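## Task

Close the hinged lid on the tip box labelled TB3 and push its front edge down fully so that it latches; both other boxes must keep their lids completely open. Afterwards release the lid and withdraw the gripper.

## Robot and tools

Setup: one six-joint arm with a two-finger parallel gripper, mounted on a base that may sit slightly tilted relative to the table. Three tip boxes with hinged lids rest loose on a bench mat and must stay upright and flat on it. Identify each box by the ID printed on the box itself, not by tape marks on the bench. Nothing may be pushed or knocked off the table, since that ends the scene. Now and then an outside disturbance may tug a held part or nudge a loose object.

Scene frame: the origin is on the table surface directly beneath the arm base, +z is up, and +y is to the left when facing along +x. Distances are in metres. Calibration for cam_high and cam_low (intrinsics K, distortion D, T_world_to_cam, pos_world) is given in this frame and may be off by a couple of degrees and a few millimetres. The pose of cam_wrist is unknown. Every image is 504x504 pixels.

Tool execute_actions: argument actions is a list holding zero or one item; the optional boolean pictures chooses whether camera images are returned (on by default). An empty list sends nothing and just reports the state. A motion item has rows (1 to 15 rows) and steps (1 to 15, default 15). Each step lasts 1/30 s and uses one row; if there are fewer rows than steps, the final row is repeated. A wait item has only steps (up to 300) and sends no command; the count runs from the previous result and includes the time you spend replying. A refused call sends nothing at all.

Each row holds 7 numbers in [-1, 1], in this order: waist, shoulder, elbow, wrist pitch, wrist yaw, wrist roll, gripper. The first six are joint offsets, not poses, and scaled: 1.0 equals 1.264 rad (waist), 1.32 (shoulder), 1.276 (elbow), 1.83 (wrist pitch), 1.686 (wrist yaw), 2.022 (wrist roll). Every row's offsets are measured from the joint angles printed in the latest result that lists them, not added to the previous row. Before any result in the scene has shown angles, and for the second or later call inside one reply, they are measured from the arm's pose when that action begins. The seventh number is an absolute gripper opening: +1 fully open, -1 fully closed.

Joint ranges in rad: waist -2.880 to 2.880, shoulder 0.000 to 3.142, elbow 0.000 to 3.019, wrist pitch -1.693 to 1.571, wrist yaw -1.571 to 1.571, wrist roll -2.094 to 2.094. A request more than 0.019 rad beyond a range end is refused; the true end can differ from the stated one by up to 0.019 rad either way, and a joint pushed past it stops there, reported as "joint sent to its limit" (this note may refer to an earlier action). Missing that note does not prove there is room left.

All-zero offsets are not a pause: they pull the arm back to the reference angles, and the arm can sag a little under gravity each action. To hold a pose, make the first call of each reply carry offsets leading back to the wanted angles, use zeros in later calls of that reply, and enlarge the offset when a joint keeps falling short.

Speed limits: per step the target may lead each joint's measured angle by at most 0.264 rad waist, 0.32 shoulder, 0.276 elbow, 0.33 wrist pitch, 0.186 wrist yaw, 0.522 wrist roll, and all targets are scaled back if they would put the gripper more than 70 mm from where it is measured. Large moves therefore take several actions. A request of only a few millimetres may not move the hand. Between calls the arm keeps heading for the last row sent until it settles or is blocked; to push further, send a new action.

Result lines: Joint positions and Joint velocities list the six joints (rad, rad/s) then the finger-pad gap (m, m/s; 0.094 m is fully open). grip_measured gives the opening on the command scale, with a fixed bias of up to about 1 mm. To hold something, command roughly 0.03 below grip_measured; a smaller margin grips more gently. Pads press about 50 to 62 N at most, briefly more on first contact. "joint command not followed" means a clearance check altered or blocked targets (mounts and posts count as arm parts). HELD marks steps where your row was partly or wholly not sent. MOTOR HOT appears from 85 °C; at 100 °C an OVER-TEMPERATURE FAULT stops the motors and gripper and the arm drops, so avoid holding loads for long.

Tool zoom_image: camera is cam_high, cam_low or cam_wrist; region is [x0, y0, x1, y1] in pixels of that camera's latest image, origin at top-left, at most 504 by 504. It returns an enlarged view.

Tool finished_scene: pass scene as the number of the current scene. It is final, reports whether the goal was met, and loads the next task. Replying with no tool call ends all remaining work.

Good practice: work fast and smoothly, lower the lid gently rather than slamming it, press the front edge firmly but without crushing force, keep the other lids and all boxes undisturbed, then open the fingers and lift away before finishing.

Each tool is called after ">>>" in YAML: its name, and indented under it one key for each argument.

## Session

>>> execute_actions:
  actions: []

Scene clock: 0.00 s of 8400.00 s.
grip_measured=+1.000
Joint positions: [ 0.932  2.135  0.573  1.389 -0.941 -1.142  0.094]
Joint velocities: [-0.015 -0.024  0.017  0.002 -0.037 -0.051  0.   ]
Motor temperatures (°C, as the motors report them): [22 23 24 22 21 22]

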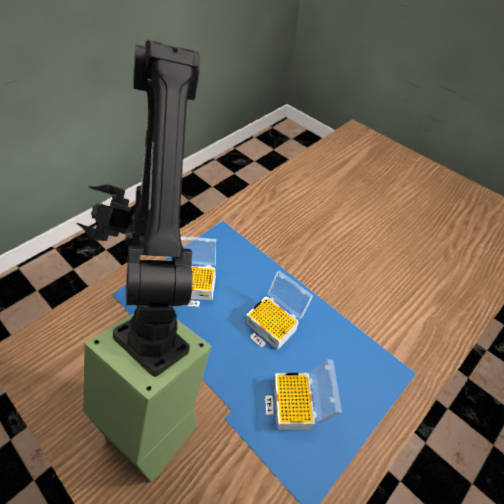

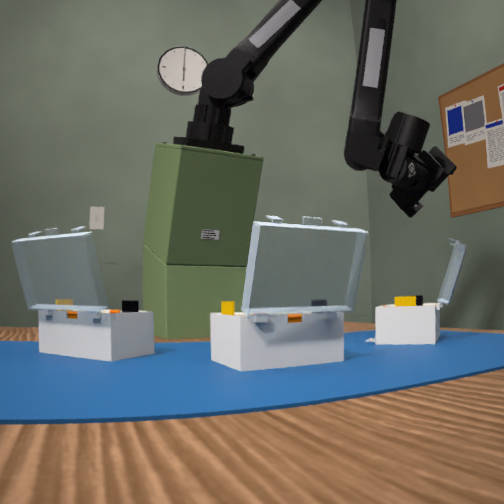

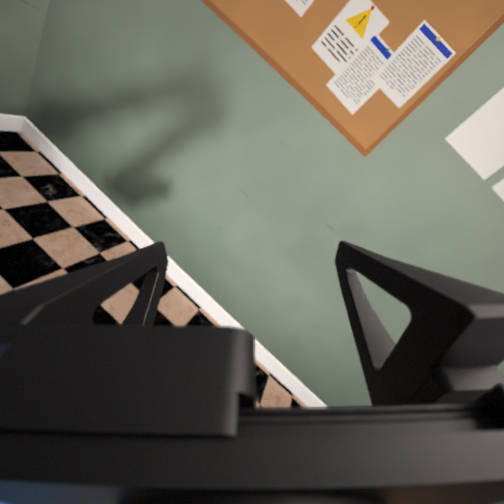

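>>> zoom_image:
  camera: "cam_high"
  region: [160, 220, 360, 440]

>>> zoom_image:
  camera: "cam_low"
  region: [0, 200, 504, 380]

>>> zoom_image:
  camera: "cam_low"
  region: [140, 0, 480, 240]

Region (160, 220, 360, 440) of cam_high's 504x504 image, scaled by 2.291, with more detail than that image has; it fills the left 458 columns of this view, and the rest is white.

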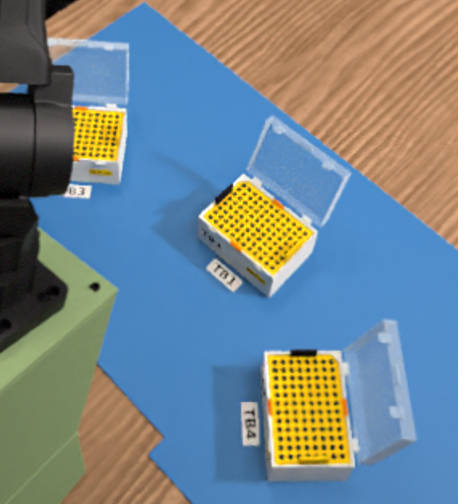

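Region (0, 200, 504, 380) of cam_low's 504x504 image, scaled by 1.000; it fills the top 180 rows of this view, and the rest is white.

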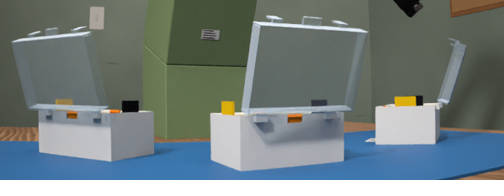

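Region (140, 0, 480, 240) of cam_low's 504x504 image, scaled by 1.482, with more detail than that image has; it fills the top 356 rows of this view, and the rest is white.

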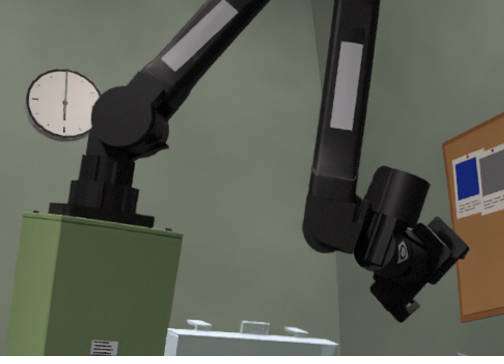

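>>> zoom_image:
  camera: "cam_high"
  region: [240, 300, 300, 355]

Region (240, 300, 300, 355) of cam_high's 504x504 image, scaled by 8.400, with more detail than that image has; it fills the top 462 rows of this view, and the rest is white.

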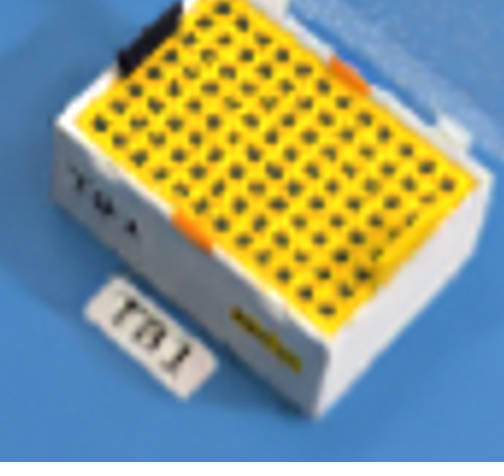

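>>> execute_actions:
  actions:
    - {"rows":[[-0.15,-0.2,-0.15,-0.6,0.558,0.565,1]]}
  pictures: false

>>> execute_actions:
  actions:
    - {"steps":45}

Scene clock: 16.97 s of 8400.00 s.
grip_measured=+1.000
Joint positions: [ 0.726  1.874  0.373  0.308 -0.003 -0.104  0.094]
Joint velocities: [ 0.005  0.005 -0.022 -0.183  0.022  0.652  0.   ]
Motor temperatures (°C, as the motors report them): [22 24 24 23 21 22]
Steps of this call (steps 1 to 90: nothing new was sent; then 13.47 s passed at rest; steps 91 to 105: all 15 steps of this action). Readings (joint positions):
91: [0.924 2.118 0.558 1.345 -0.876 -1.088]
92: [0.904 2.080 0.525 1.259 -0.798 -1.014]
94: [0.830 1.972 0.446 1.074 -0.618 -0.840]
98: [0.726 1.843 0.389 0.659 -0.207 -0.447]
105: the state above

Scene clock: 18.47 s of 8400.00 s.
grip_measured=+1.000
Joint positions: [ 0.727  1.874  0.379  0.305 -0.003 -0.015  0.094]
Joint velocities: [ 0.005 -0.015  0.012  0.007  0.022  0.066  0.   ]
Motor temperatures (°C, as the motors report them): [22 24 24 22 21 22]
Steps of this call (steps 1 to 30: the robot went on to your last target; steps 31 to 45: nothing new was sent). Readings (joint positions):
1: [0.726 1.874 0.373 0.305 -0.003 -0.086]
2: [0.727 1.874 0.374 0.305 -0.003 -0.071]
4: [0.727 1.874 0.377 0.305 -0.003 -0.051]
8: [0.727 1.874 0.379 0.305 -0.003 -0.029]
45: the state above
The arm was judged still, so your last target was given up. Only a new action makes it travel on or press farther. Fingers that are still opening or closing keep moving.

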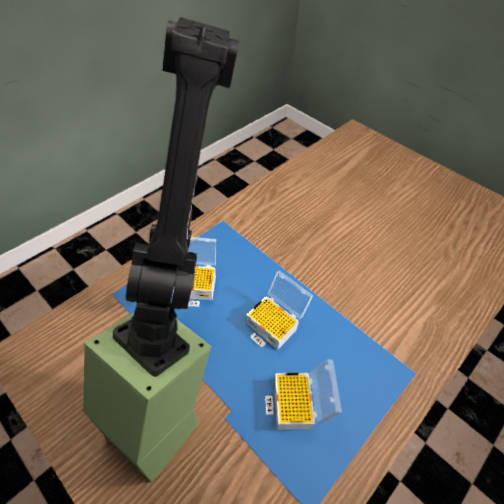

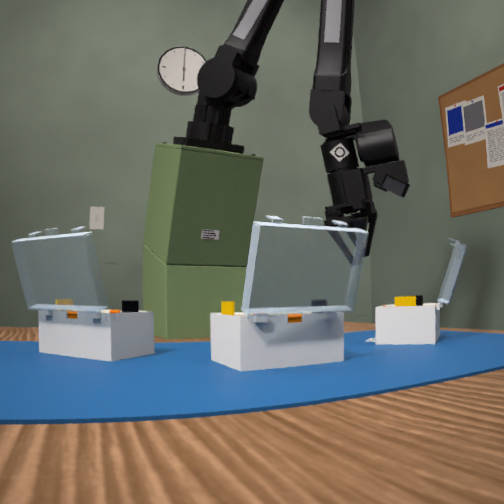

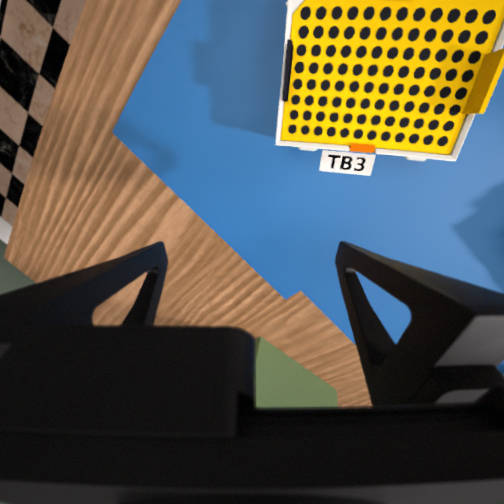

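>>> execute_actions:
  actions:
    - {"rows":[[0,-0.03,-0.03,0.02,0,0,1],[0,-0.07,-0.07,0.04,0,0,1],[0,-0.11,-0.11,0.07,0,0,1],[0,-0.15,-0.15,0.1,0,0,1],[0,-0.19,-0.19,0.13,0,0,1],[0,-0.22,-0.22,0.16,0,0,1],[0,-0.24,-0.24,0.18,0,0,1]]}

>>> zoom_image:
  camera: "cam_wrist"
  region: [200, 20, 504, 300]

Scene clock: 24.93 s of 8400.00 s.
grip_measured=+1.000
Joint positions: [ 0.727  1.547  0.068  0.609 -0.003 -0.015  0.094]
Joint velocities: [ 0.005  0.044  0.085  0.076  0.081 -0.007  0.   ]
Motor temperatures (°C, as the motors report them): [22 24 24 22 21 22]
Steps of this call (steps 1 to 90: nothing new was sent; then 2.97 s passed at rest; steps 91 to 105: all 15 steps of this action). Readings (joint positions):
91: [0.727 1.872 0.377 0.308 -0.003 -0.015]
92: [0.727 1.863 0.366 0.323 -0.003 -0.015]
94: [0.727 1.806 0.305 0.389 -0.003 -0.015]
98: [0.727 1.589 0.110 0.565 -0.003 -0.015]
105: the state above

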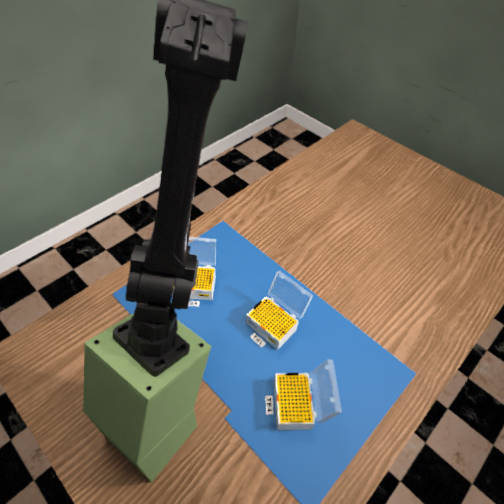

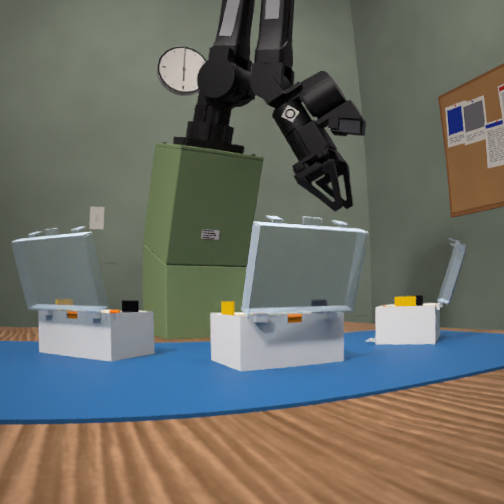

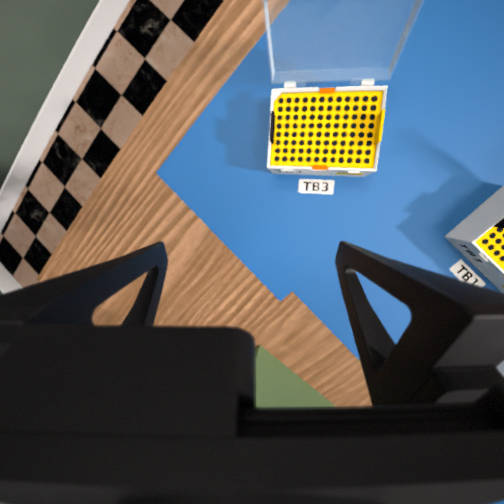

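Region (200, 20, 504, 300) of cam_wrist's 504x504 image, scaled by 1.658, with more detail than that image has; it fills the top 464 rows of this view, and the rest is white.

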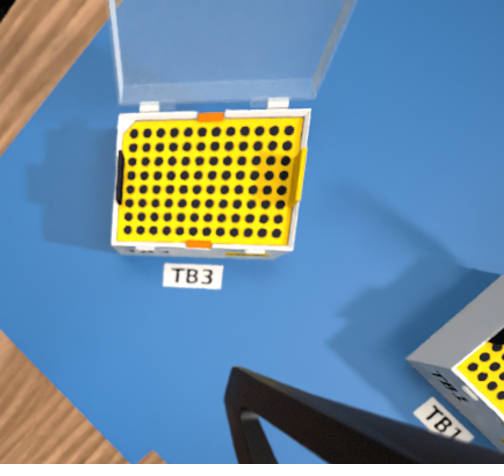

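>>> execute_actions:
  actions:
    - {"rows":[[-0.05,0,0,0,0,0,1],[-0.1,0,0,0,0,0,1],[-0.17,0,0,0,0,0,1],[-0.24,0,0,0,0,0,1],[-0.31,0,0,0,0,0,1],[-0.38,0,0,0,0,0,1],[-0.45,0,0,0,0,0,1],[-0.52,0,0,0,0,0,1],[-0.58,0,0,0,0,0,1],[-0.62,0,0,0,0,0,1]]}

>>> zoom_image:
  camera: "cam_high"
  region: [150, 230, 240, 320]

Scene clock: 32.30 s of 8400.00 s.
grip_measured=+1.000
Joint positions: [-0.069  1.548  0.077  0.612  0.    -0.015  0.094]
Joint velocities: [ 0.005  0.005 -0.002  0.007 -0.037  0.051  0.   ]
Motor temperatures (°C, as the motors report them): [22 24 24 23 21 22]
Steps of this call (steps 1 to 15: the robot went on to your last target; steps 16 to 90: nothing new was sent; then 3.87 s passed at rest; steps 91 to 105: all 15 steps of this action). Readings (joint positions):
91: [0.722 1.548 0.071 0.612 -0.004 -0.015]
92: [0.701 1.548 0.071 0.612 -0.006 -0.015]
94: [0.593 1.548 0.071 0.612 -0.009 -0.015]
98: [0.229 1.548 0.076 0.612 -0.004 -0.015]
105: the state above

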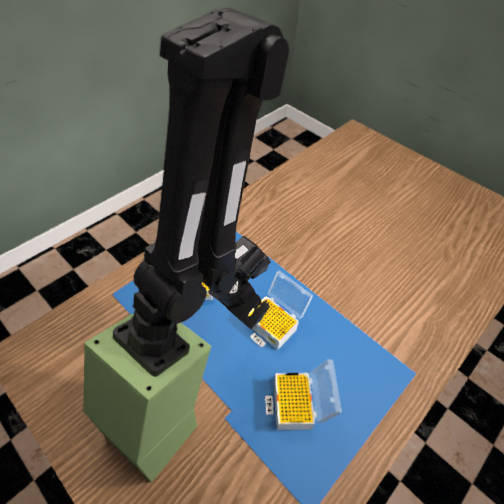

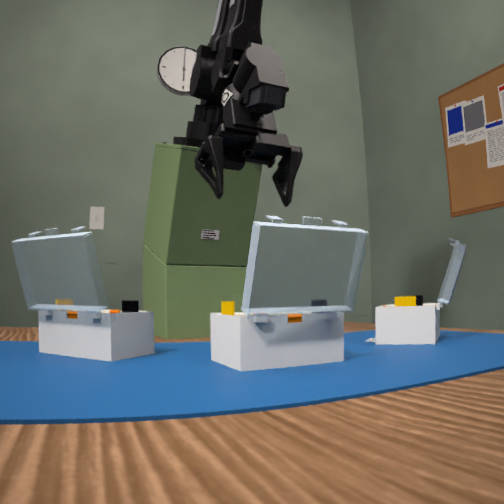

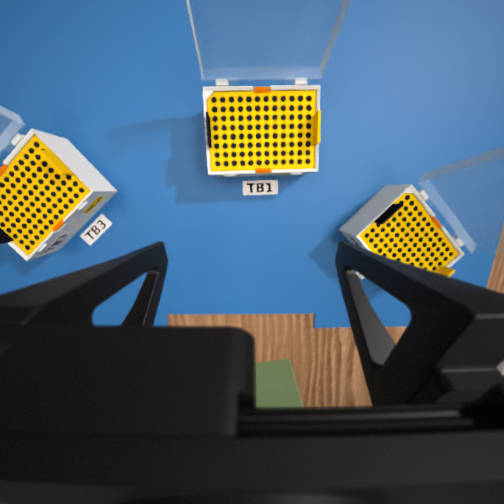

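Region (150, 230, 240, 320) of cam_high's 504x504 image, scaled by 5.600, with more detail than that image has.

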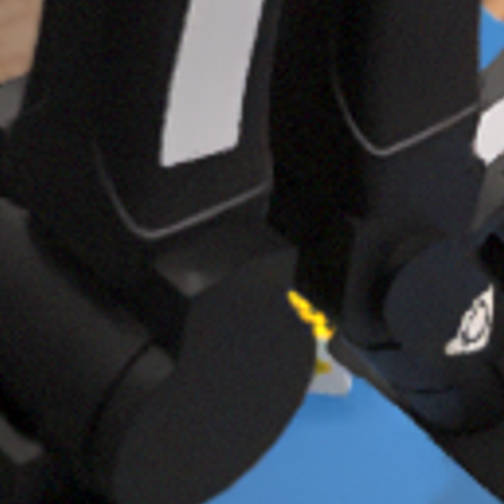

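>>> zoom_image:
  camera: "cam_wrist"
  region: [20, 180, 120, 270]

Region (20, 180, 120, 270) of cam_wrist's 504x504 image, scaled by 5.040, with more detail than that image has; it fills the top 454 rows of this view, and the rest is white.

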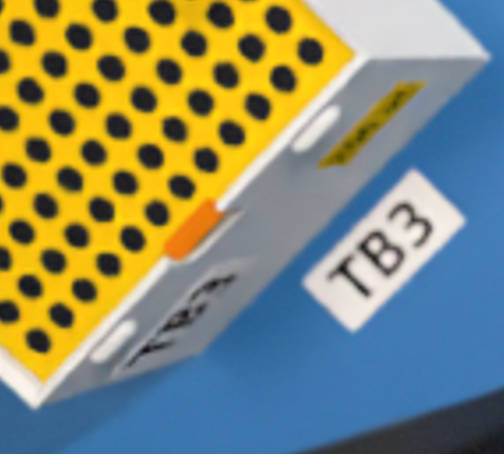

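>>> execute_actions:
  actions:
    - {"rows":[[0.03,0,0.05,-0.02,0,0,-1],[0.07,0.01,0.11,-0.05,0,0,-1],[0.12,0.02,0.18,-0.09,0,0,-1],[0.18,0.04,0.26,-0.14,0,0,-1],[0.24,0.06,0.34,-0.19,0,0,-1],[0.3,0.09,0.42,-0.24,0,0,-1],[0.36,0.12,0.5,-0.29,0,0,-1],[0.42,0.15,0.57,-0.34,0,0,-1],[0.48,0.18,0.63,-0.39,0,0,-1],[0.53,0.21,0.68,-0.44,0,0,-1],[0.57,0.24,0.72,-0.48,0,0,-1],[0.6,0.27,0.74,-0.52,0,0,-1],[0.62,0.29,0.75,-0.55,0,0,-1],[0.62,0.31,0.75,-0.56,0,0,-1]]}
  pictures: false

>>> execute_actions:
  actions:
    - {"steps":15}

Scene clock: 50.00 s of 8400.00 s.
grip_measured=-0.977
Joint positions: [ 0.493  1.836  0.83  -0.074  0.007 -0.015  0.001]
Joint velocities: [ 1.177  0.855  1.492 -1.482 -0.081  0.022 -0.   ]
Motor temperatures (°C, as the motors report them): [22 24 24 22 21 22]
Steps of this call (steps 1 to 15: the robot went on to your last target; steps 16 to 90: nothing new was sent; then 14.20 s passed at rest; steps 91 to 105: all 15 steps of this action). Readings (joint positions):
91: [-0.066 1.548 0.083 0.607 0.000 -0.015]
92: [-0.053 1.549 0.101 0.584 0.002 -0.015]
94: [0.002 1.557 0.176 0.514 0.002 -0.015]
98: [0.177 1.618 0.413 0.301 0.005 -0.015]
105: the state above

Scene clock: 50.50 s of 8400.00 s.
grip_measured=-0.977
Joint positions: [ 0.727  1.95   1.031 -0.399 -0.002 -0.015  0.001]
Joint velocities: [-0.112 -0.005  0.017 -0.002  0.007  0.007  0.   ]
Motor temperatures (°C, as the motors report them): [22 24 24 22 21 22]
Steps of this call (steps 1 to 15: the robot went on to your last target). Readings (joint positions):
1: [0.533 1.863 0.882 -0.131 0.007 -0.015]
2: [0.574 1.888 0.931 -0.195 0.007 -0.015]
4: [0.654 1.929 1.012 -0.310 0.004 -0.015]
8: [0.751 1.950 1.040 -0.381 -0.003 -0.015]
15: the state above

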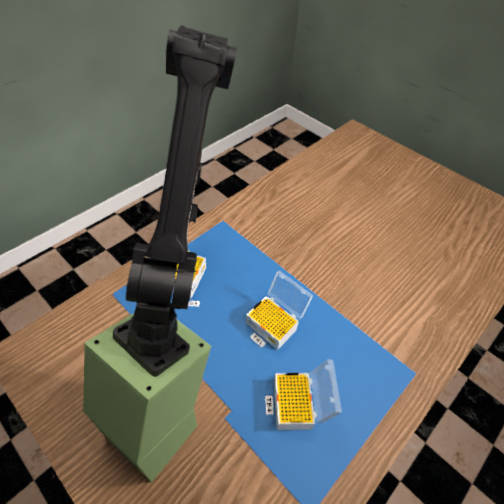

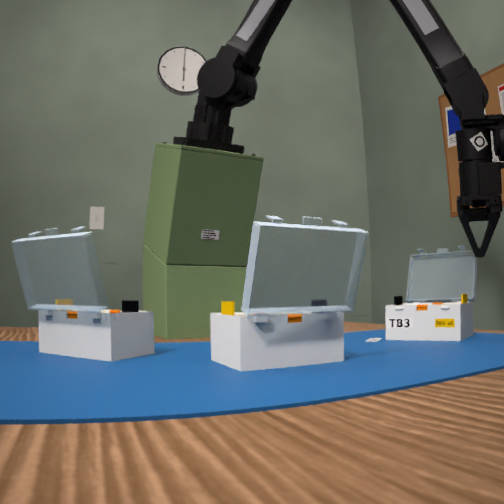

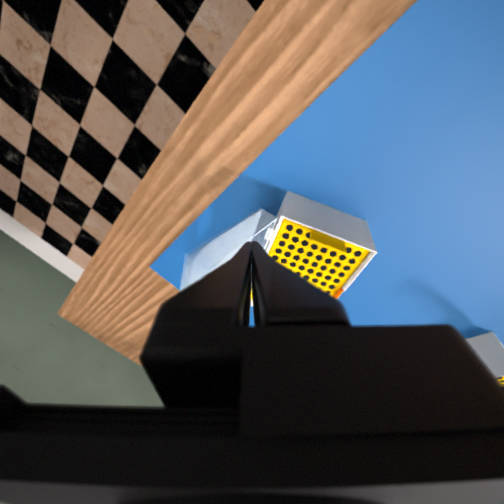

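>>> execute_actions:
  actions:
    - {"rows":[[0,-0.02,0,0,0,0,-1],[0,-0.05,-0.01,0,0,0,-1],[0,-0.08,-0.02,0,0,0,-1],[0,-0.11,-0.04,0,0,0,-1],[0,-0.14,-0.06,0,0,0,-1],[0.02,-0.16,-0.08,0,0,0,-1],[0.05,-0.16,-0.1,0,0,0,-1],[0.09,-0.16,-0.12,0,0,0,-1],[0.13,-0.16,-0.12,0,0,0,-1],[0.17,-0.16,-0.12,0,0,0,-1],[0.21,-0.16,-0.12,0,0,0,-1],[0.24,-0.16,-0.12,0,0,0,-1]]}
  pictures: false

>>> execute_actions:
  actions:
    - {"steps":10}

Scene clock: 67.00 s of 8400.00 s.
grip_measured=-0.977
Joint positions: [ 1.006  1.722  0.885 -0.399 -0.002 -0.015  0.001]
Joint velocities: [ 1.109  0.083 -0.022 -0.007 -0.051 -0.037  0.   ]
Motor temperatures (°C, as the motors report them): [22 25 24 22 21 22]
Steps of this call (steps 1 to 15: the robot went on to your last target; steps 16 to 90: nothing new was sent; then 13.00 s passed at rest; steps 91 to 105: all 15 steps of this action). Readings (joint positions):
91: [0.721 1.950 1.031 -0.399 -0.001 -0.015]
92: [0.721 1.947 1.030 -0.399 -0.001 -0.015]
94: [0.721 1.920 1.010 -0.399 -0.001 -0.015]
98: [0.737 1.782 0.920 -0.399 0.000 -0.015]
105: the state above

Scene clock: 67.33 s of 8400.00 s.
grip_measured=-0.977
Joint positions: [ 1.039  1.729  0.876 -0.399 -0.004 -0.015  0.001]
Joint velocities: [-0.083 -0.005 -0.002 -0.012 -0.037 -0.037 -0.   ]
Motor temperatures (°C, as the motors report them): [22 25 24 22 21 22]
Steps of this call (steps 1 to 10: the robot went on to your last target). Readings (joint positions):
1: [1.038 1.724 0.884 -0.399 -0.004 -0.015]
2: [1.059 1.726 0.883 -0.399 -0.006 -0.015]
4: [1.070 1.729 0.879 -0.399 -0.006 -0.015]
8: [1.047 1.729 0.876 -0.399 -0.004 -0.015]
10: the state above

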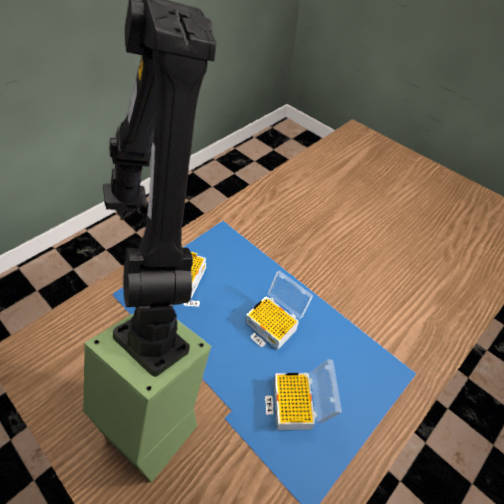

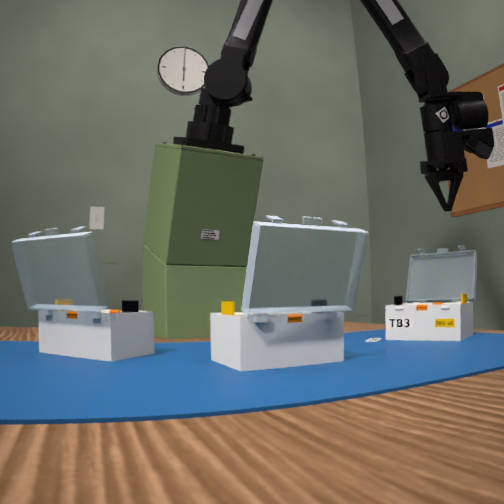

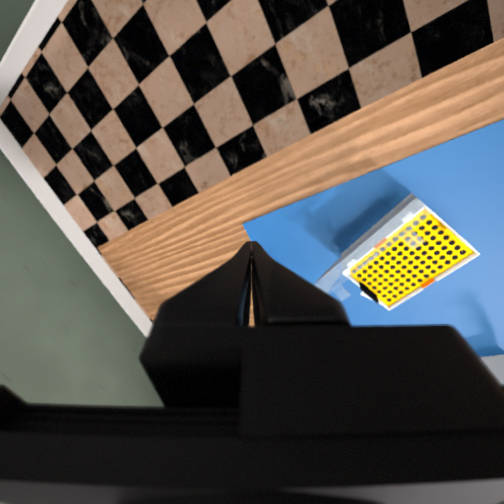

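>>> execute_actions:
  actions:
    - {"rows":[[0,0.01,0.01,0,0.02,0,-1],[0,0.03,0.02,0,0.04,0,-1],[0,0.05,0.035,0,0.06,0,-1],[0,0.07,0.05,0,0.08,0,-1],[0,0.09,0.065,0,0.1,0,-1],[0,0.11,0.08,0,0.12,0,-1],[0,0.13,0.09,0,0.14,0,-1],[0,0.15,0.1,0,0.15,0,-1],[0,0.165,0.11,0,0.16,0,-1]]}

Scene clock: 74.80 s of 8400.00 s.
grip_measured=-0.977
Joint positions: [ 1.038  1.962  1.002 -0.399  0.263 -0.015  0.001]
Joint velocities: [-0.015  0.005 -0.002 -0.002 -0.022 -0.022 -0.   ]
Motor temperatures (°C, as the motors report them): [22 25 24 22 21 22]
Steps of this call (steps 1 to 30: the robot went on to your last target; steps 31 to 90: nothing new was sent; then 3.97 s passed at rest; steps 91 to 105: all 15 steps of this action). Readings (joint positions):
91: [1.038 1.729 0.876 -0.399 0.011 -0.015]
92: [1.038 1.731 0.876 -0.399 0.037 -0.015]
94: [1.038 1.750 0.888 -0.399 0.102 -0.015]
98: [1.038 1.855 0.960 -0.399 0.228 -0.015]
105: the state above

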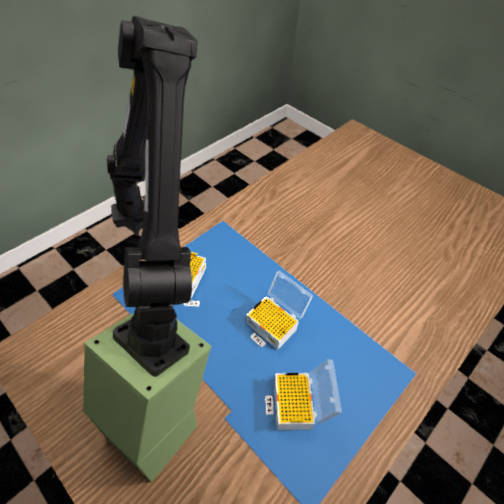

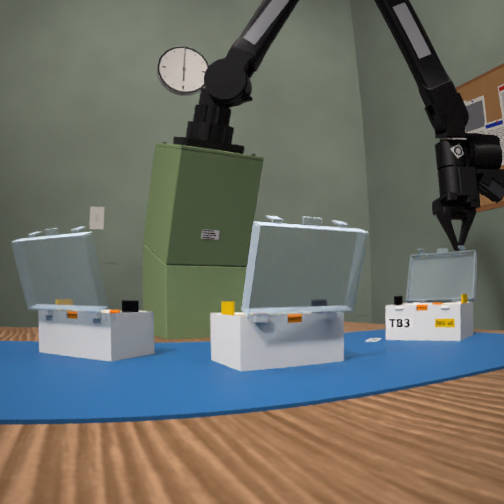

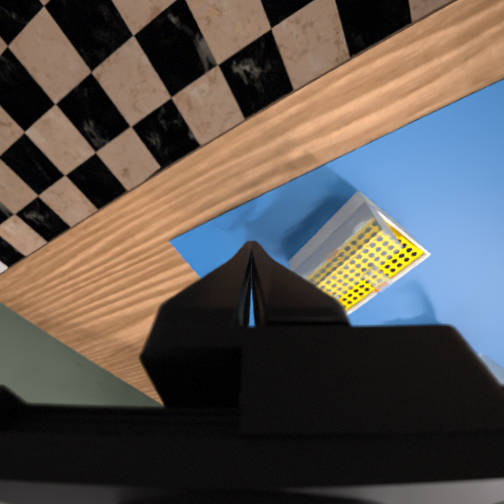

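>>> execute_actions:
  actions:
    - {"rows":[[0,0.015,0.01,0,0,0,-1],[0,0.03,0.025,0,0,0,-1],[0,0.045,0.04,0,0,0,-1],[0,0.06,0.05,0,0,0,-1],[0,0.075,0.06,0,0,0,-1],[-0.005,0.09,0.07,0,0,0,-1],[-0.01,0.1,0.08,0,0,0,-1],[-0.02,0.1,0.085,0,0,0,-1],[-0.03,0.1,0.085,0,0,0,-1]]}

>>> zoom_image:
  camera: "cam_wrist"
  region: [200, 100, 504, 350]

>>> zoom_image:
  camera: "cam_low"
  region: [364, 200, 504, 350]

Scene clock: 79.93 s of 8400.00 s.
grip_measured=-0.977
Joint positions: [ 1.01   2.101  1.096 -0.399  0.263 -0.015  0.001]
Joint velocities: [-0.093 -0.015  0.027 -0.002 -0.037 -0.066 -0.001]
Motor temperatures (°C, as the motors report them): [23 25 25 22 21 22]
Steps of this call (steps 1 to 15: the robot went on to your last target; steps 16 to 90: nothing new was sent; then 1.63 s passed at rest; steps 91 to 105: all 15 steps of this action). Readings (joint positions):
91: [1.038 1.962 1.002 -0.399 0.263 -0.015]
92: [1.038 1.964 1.004 -0.399 0.263 -0.015]
94: [1.038 1.982 1.018 -0.399 0.263 -0.015]
98: [1.037 2.059 1.079 -0.399 0.263 -0.015]
105: the state above

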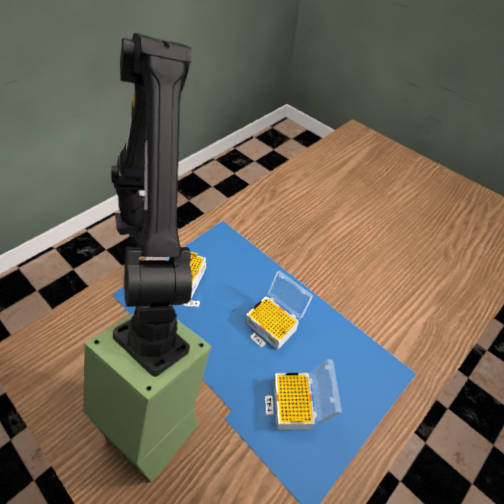

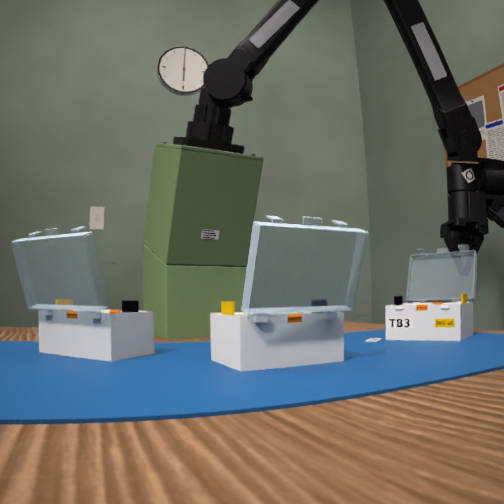

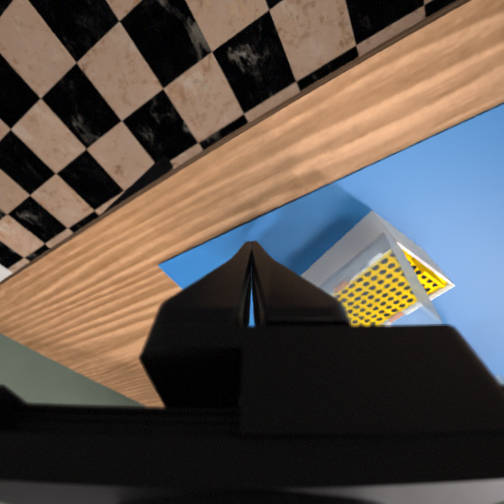

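Region (200, 100, 504, 350) of cam_wrist's 504x504 image, scaled by 1.658, with more detail than that image has; it fills the top 414 rows of this view, and the rest is white.

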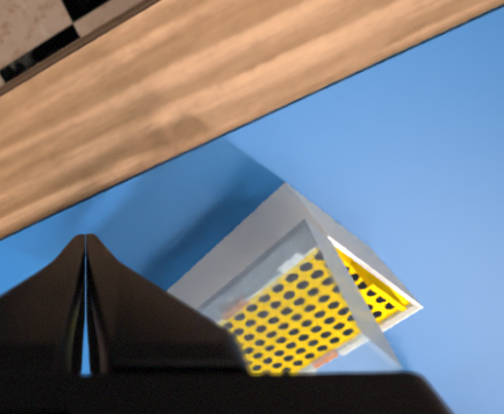

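Region (364, 200, 504, 350) of cam_low's 504x504 image, scaled by 3.360, with more detail than that image has; it fills the left 470 columns of this view, and the rest is white.

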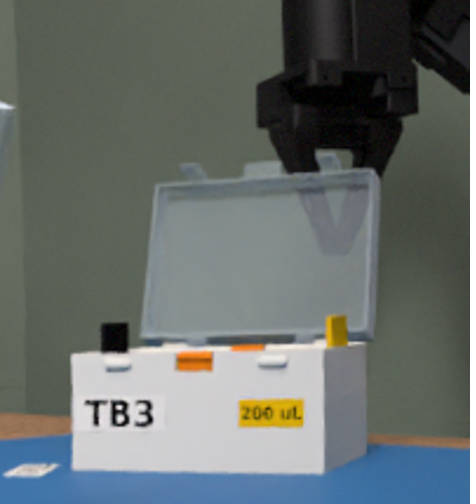

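>>> execute_actions:
  actions:
    - {"rows":[[-0.008,-0.01,-0.01,0,0,0,-1],[-0.016,-0.02,-0.02,0,0,0,-1],[-0.024,-0.03,-0.03,0,0,0,-1],[-0.032,-0.04,-0.04,0,0,0,-1],[-0.04,-0.05,-0.05,0,0,0,-1],[-0.048,-0.06,-0.06,0,0,0,-1],[-0.056,-0.068,-0.07,0,0,0,-1],[-0.064,-0.076,-0.08,0,0,0,-1],[-0.072,-0.084,-0.09,0,0,0,-1],[-0.08,-0.09,-0.1,0,0,0,-1]]}

>>> zoom_image:
  camera: "cam_low"
  region: [364, 200, 504, 350]

Scene clock: 85.73 s of 8400.00 s.
grip_measured=-0.977
Joint positions: [ 0.907  1.994  0.967 -0.399  0.263 -0.015  0.001]
Joint velocities: [-0.015 -0.044 -0.012 -0.022  0.081 -0.051  0.001]
Motor temperatures (°C, as the motors report them): [23 26 25 22 21 22]
Steps of this call (steps 1 to 15: the robot went on to your last target; steps 16 to 90: nothing new was sent; then 2.30 s passed at rest; steps 91 to 105: all 15 steps of this action). Readings (joint positions):
91: [1.008 2.101 1.095 -0.399 0.263 -0.015]
92: [1.008 2.100 1.092 -0.399 0.263 -0.015]
94: [1.004 2.091 1.073 -0.399 0.263 -0.015]
98: [0.973 2.051 1.013 -0.399 0.263 -0.015]
105: the state above

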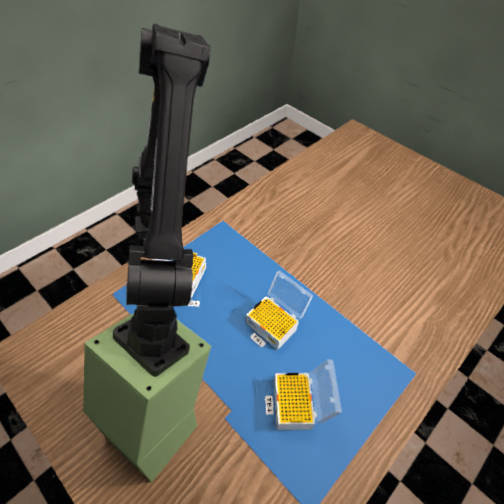

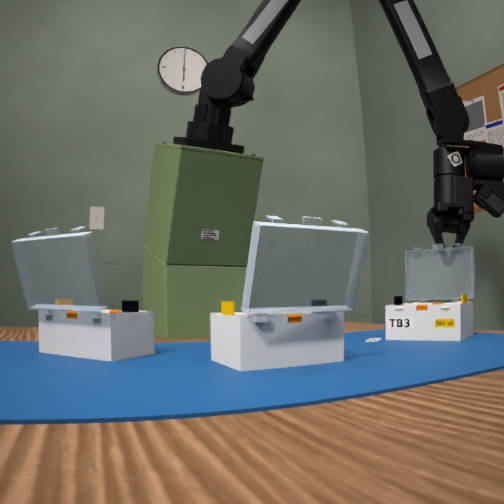

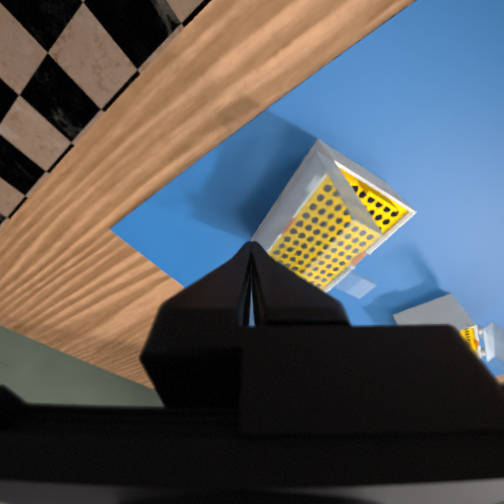

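Region (364, 200, 504, 350) of cam_low's 504x504 image, scaled by 3.360, with more detail than that image has; it fills the left 470 columns of this view, and the rest is white.

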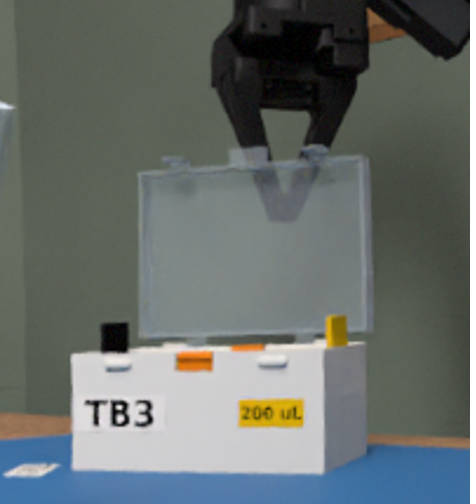

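Lid is moving. Continue slowly.

>>> execute_actions:
  actions:
    - {"rows":[[-0.007,-0.004,-0.005,0,0,0,-1],[-0.014,-0.008,-0.01,0,0,0,-1],[-0.021,-0.012,-0.015,0,0,0,-1],[-0.028,-0.015,-0.02,0,0,0,-1],[-0.035,-0.018,-0.025,0,0,0,-1],[-0.042,-0.021,-0.03,0,0,0,-1],[-0.049,-0.024,-0.035,0,0,0,-1],[-0.056,-0.027,-0.04,0,0,0,-1],[-0.063,-0.03,-0.045,0,0,0,-1],[-0.07,-0.03,-0.05,0,0,0,-1],[-0.077,-0.03,-0.055,0,0,0,-1],[-0.085,-0.03,-0.06,0,0,0,-1]]}
  pictures: false

>>> execute_actions:
  actions:
    - {"steps":10}

>>> zoom_image:
  camera: "cam_low"
  region: [364, 200, 504, 350]

Scene clock: 92.10 s of 8400.00 s.
grip_measured=-0.977
Joint positions: [ 0.805  1.975  0.891 -0.399  0.263 -0.015  0.001]
Joint velocities: [-0.132  0.015 -0.056  0.012  0.022 -0.037  0.   ]
Motor temperatures (°C, as the motors report them): [23 26 24 22 21 22]
Steps of this call (steps 1 to 15: the robot went on to your last target; steps 16 to 90: nothing new was sent; then 2.87 s passed at rest; steps 91 to 105: all 15 steps of this action). Readings (joint positions):
91: [0.907 1.993 0.966 -0.399 0.263 -0.015]
92: [0.907 1.993 0.965 -0.399 0.263 -0.015]
94: [0.904 1.993 0.958 -0.399 0.263 -0.015]
98: [0.875 1.988 0.930 -0.399 0.263 -0.015]
105: the state above

Scene clock: 92.43 s of 8400.00 s.
grip_measured=-0.977
Joint positions: [ 0.801  1.975  0.89  -0.399  0.263 -0.015  0.001]
Joint velocities: [-0.015 -0.005 -0.002  0.017  0.037  0.037 -0.   ]
Motor temperatures (°C, as the motors report them): [23 26 24 22 21 22]
Steps of this call (steps 1 to 10: the robot went on to your last target). Readings (joint positions):
1: [0.802 1.975 0.890 -0.399 0.263 -0.015]
2: [0.801 1.975 0.890 -0.399 0.263 -0.015]
4: [0.801 1.975 0.890 -0.399 0.263 -0.015]
8: [0.801 1.975 0.890 -0.399 0.263 -0.015]
10: the state above

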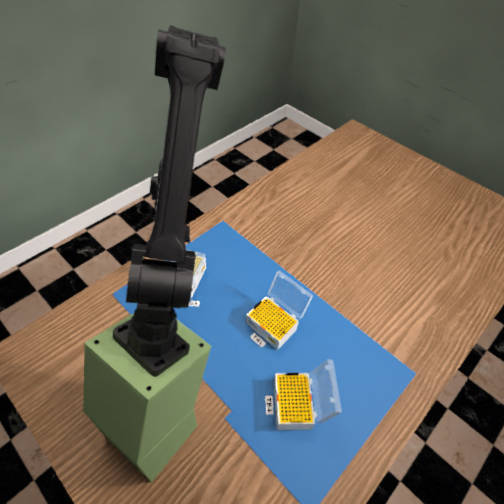

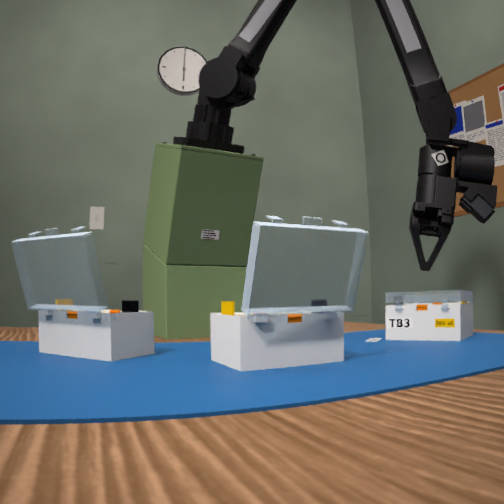

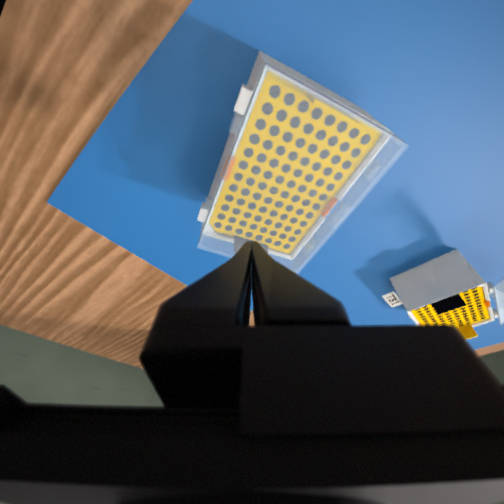

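Region (364, 200, 504, 350) of cam_low's 504x504 image, scaled by 3.360, with more detail than that image has; it fills the left 470 columns of this view, and the rest is white.

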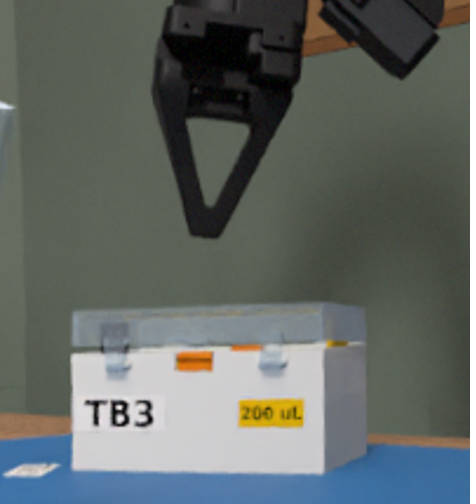

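>>> execute_actions:
  actions:
    - {"rows":[[-0.01,0.005,0.005,0,0,0,-1],[-0.02,0.01,0.01,0,0,0,-1],[-0.03,0.015,0.015,0,0,0,-1],[-0.04,0.02,0.02,0,0,0,-1],[-0.05,0.025,0.025,0,0,0,-1],[-0.06,0.03,0.03,0,0,0,-1],[-0.07,0.035,0.035,0,0,0,-1],[-0.08,0.04,0.035,0,0,0,-1]]}

>>> zoom_image:
  camera: "cam_low"
  region: [364, 200, 504, 350]

Scene clock: 98.17 s of 8400.00 s.
grip_measured=-0.977
Joint positions: [ 0.697  2.019  0.928 -0.399  0.263 -0.015  0.001]
Joint velocities: [-0.015 -0.024 -0.007  0.017 -0.007  0.022  0.   ]
Motor temperatures (°C, as the motors report them): [23 26 24 22 21 22]
Steps of this call (steps 1 to 15: the robot went on to your last target; steps 16 to 90: nothing new was sent; then 2.23 s passed at rest; steps 91 to 105: all 15 steps of this action). Readings (joint positions):
91: [0.801 1.975 0.890 -0.399 0.263 -0.015]
92: [0.800 1.975 0.890 -0.399 0.263 -0.015]
94: [0.793 1.977 0.892 -0.399 0.263 -0.015]
98: [0.745 1.999 0.915 -0.399 0.263 -0.015]
105: the state above

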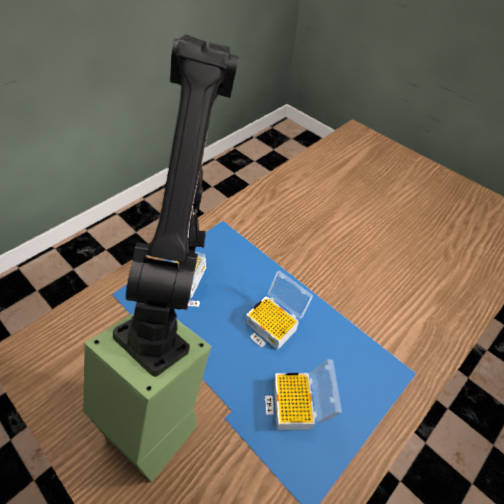

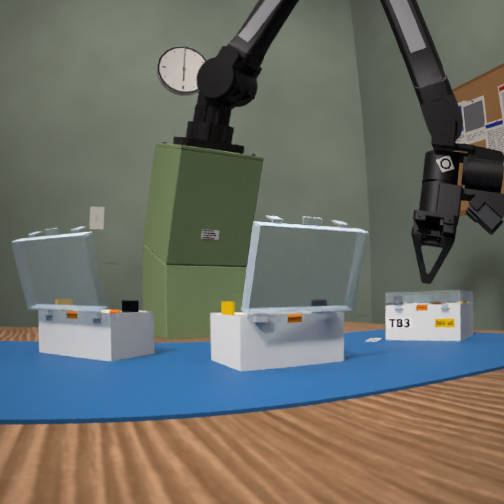

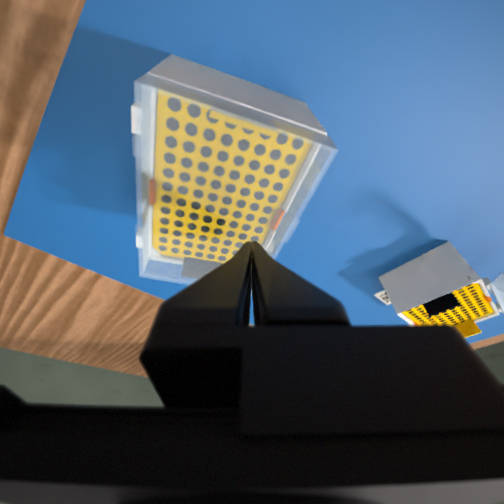

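Region (364, 200, 504, 350) of cam_low's 504x504 image, scaled by 3.360, with more detail than that image has; it fills the left 470 columns of this view, and the rest is white.

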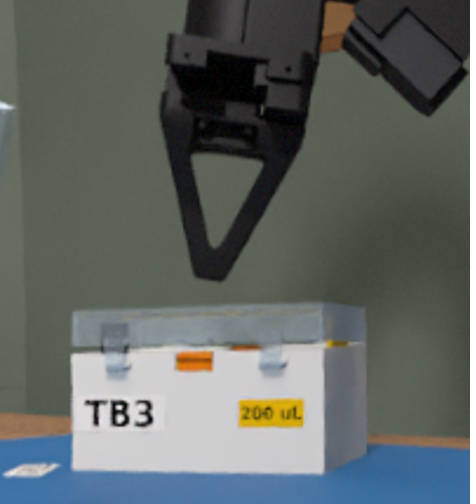

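>>> execute_actions:
  actions:
    - {"rows":[[-0.01,0.007,0.005,0,0,0,-1],[-0.02,0.014,0.01,0,0,0,-1],[-0.025,0.021,0.015,0,0,0,-1],[-0.025,0.028,0.02,0,0,0,-1],[-0.025,0.035,0.024,0,0,0,-1],[-0.025,0.042,0.028,0,0,0,-1],[-0.025,0.049,0.032,0,0,0,-1],[-0.025,0.056,0.036,0,0,0,-1],[-0.025,0.062,0.04,0,0,0,-1]]}

>>> zoom_image:
  camera: "cam_low"
  region: [380, 260, 480, 350]

Scene clock: 104.13 s of 8400.00 s.
grip_measured=-0.977
Joint positions: [ 0.676  2.065  0.962 -0.404  0.264 -0.015  0.001]
Joint velocities: [ 0.005 -0.005 -0.002 -0.002  0.051  0.007  0.   ]
Motor temperatures (°C, as the motors report them): [23 26 24 22 21 22]
Steps of this call (steps 1 to 15: the robot went on to your last target; steps 16 to 90: nothing new was sent; then 2.47 s passed at rest; steps 91 to 105: all 15 steps of this action). Readings (joint positions):
91: [0.697 2.019 0.928 -0.399 0.263 -0.015]
92: [0.696 2.020 0.928 -0.399 0.263 -0.015]
94: [0.691 2.024 0.931 -0.399 0.263 -0.015]
98: [0.677 2.057 0.955 -0.399 0.263 -0.015]
105: the state above

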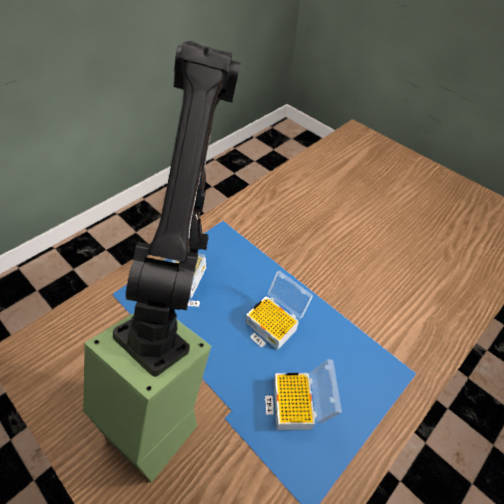

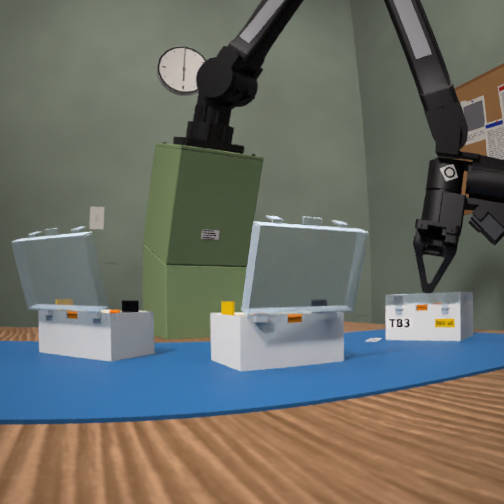

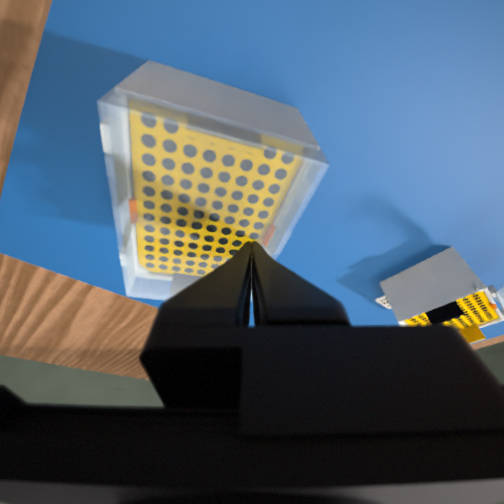

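Region (380, 260, 480, 350) of cam_low's 504x504 image, scaled by 5.040, with more detail than that image has; it fills the top 454 rows of this view, and the rest is white.

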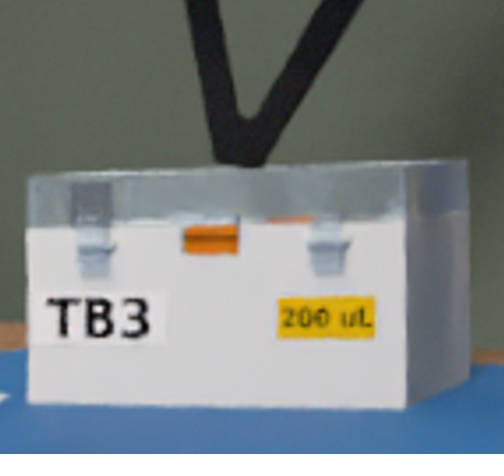

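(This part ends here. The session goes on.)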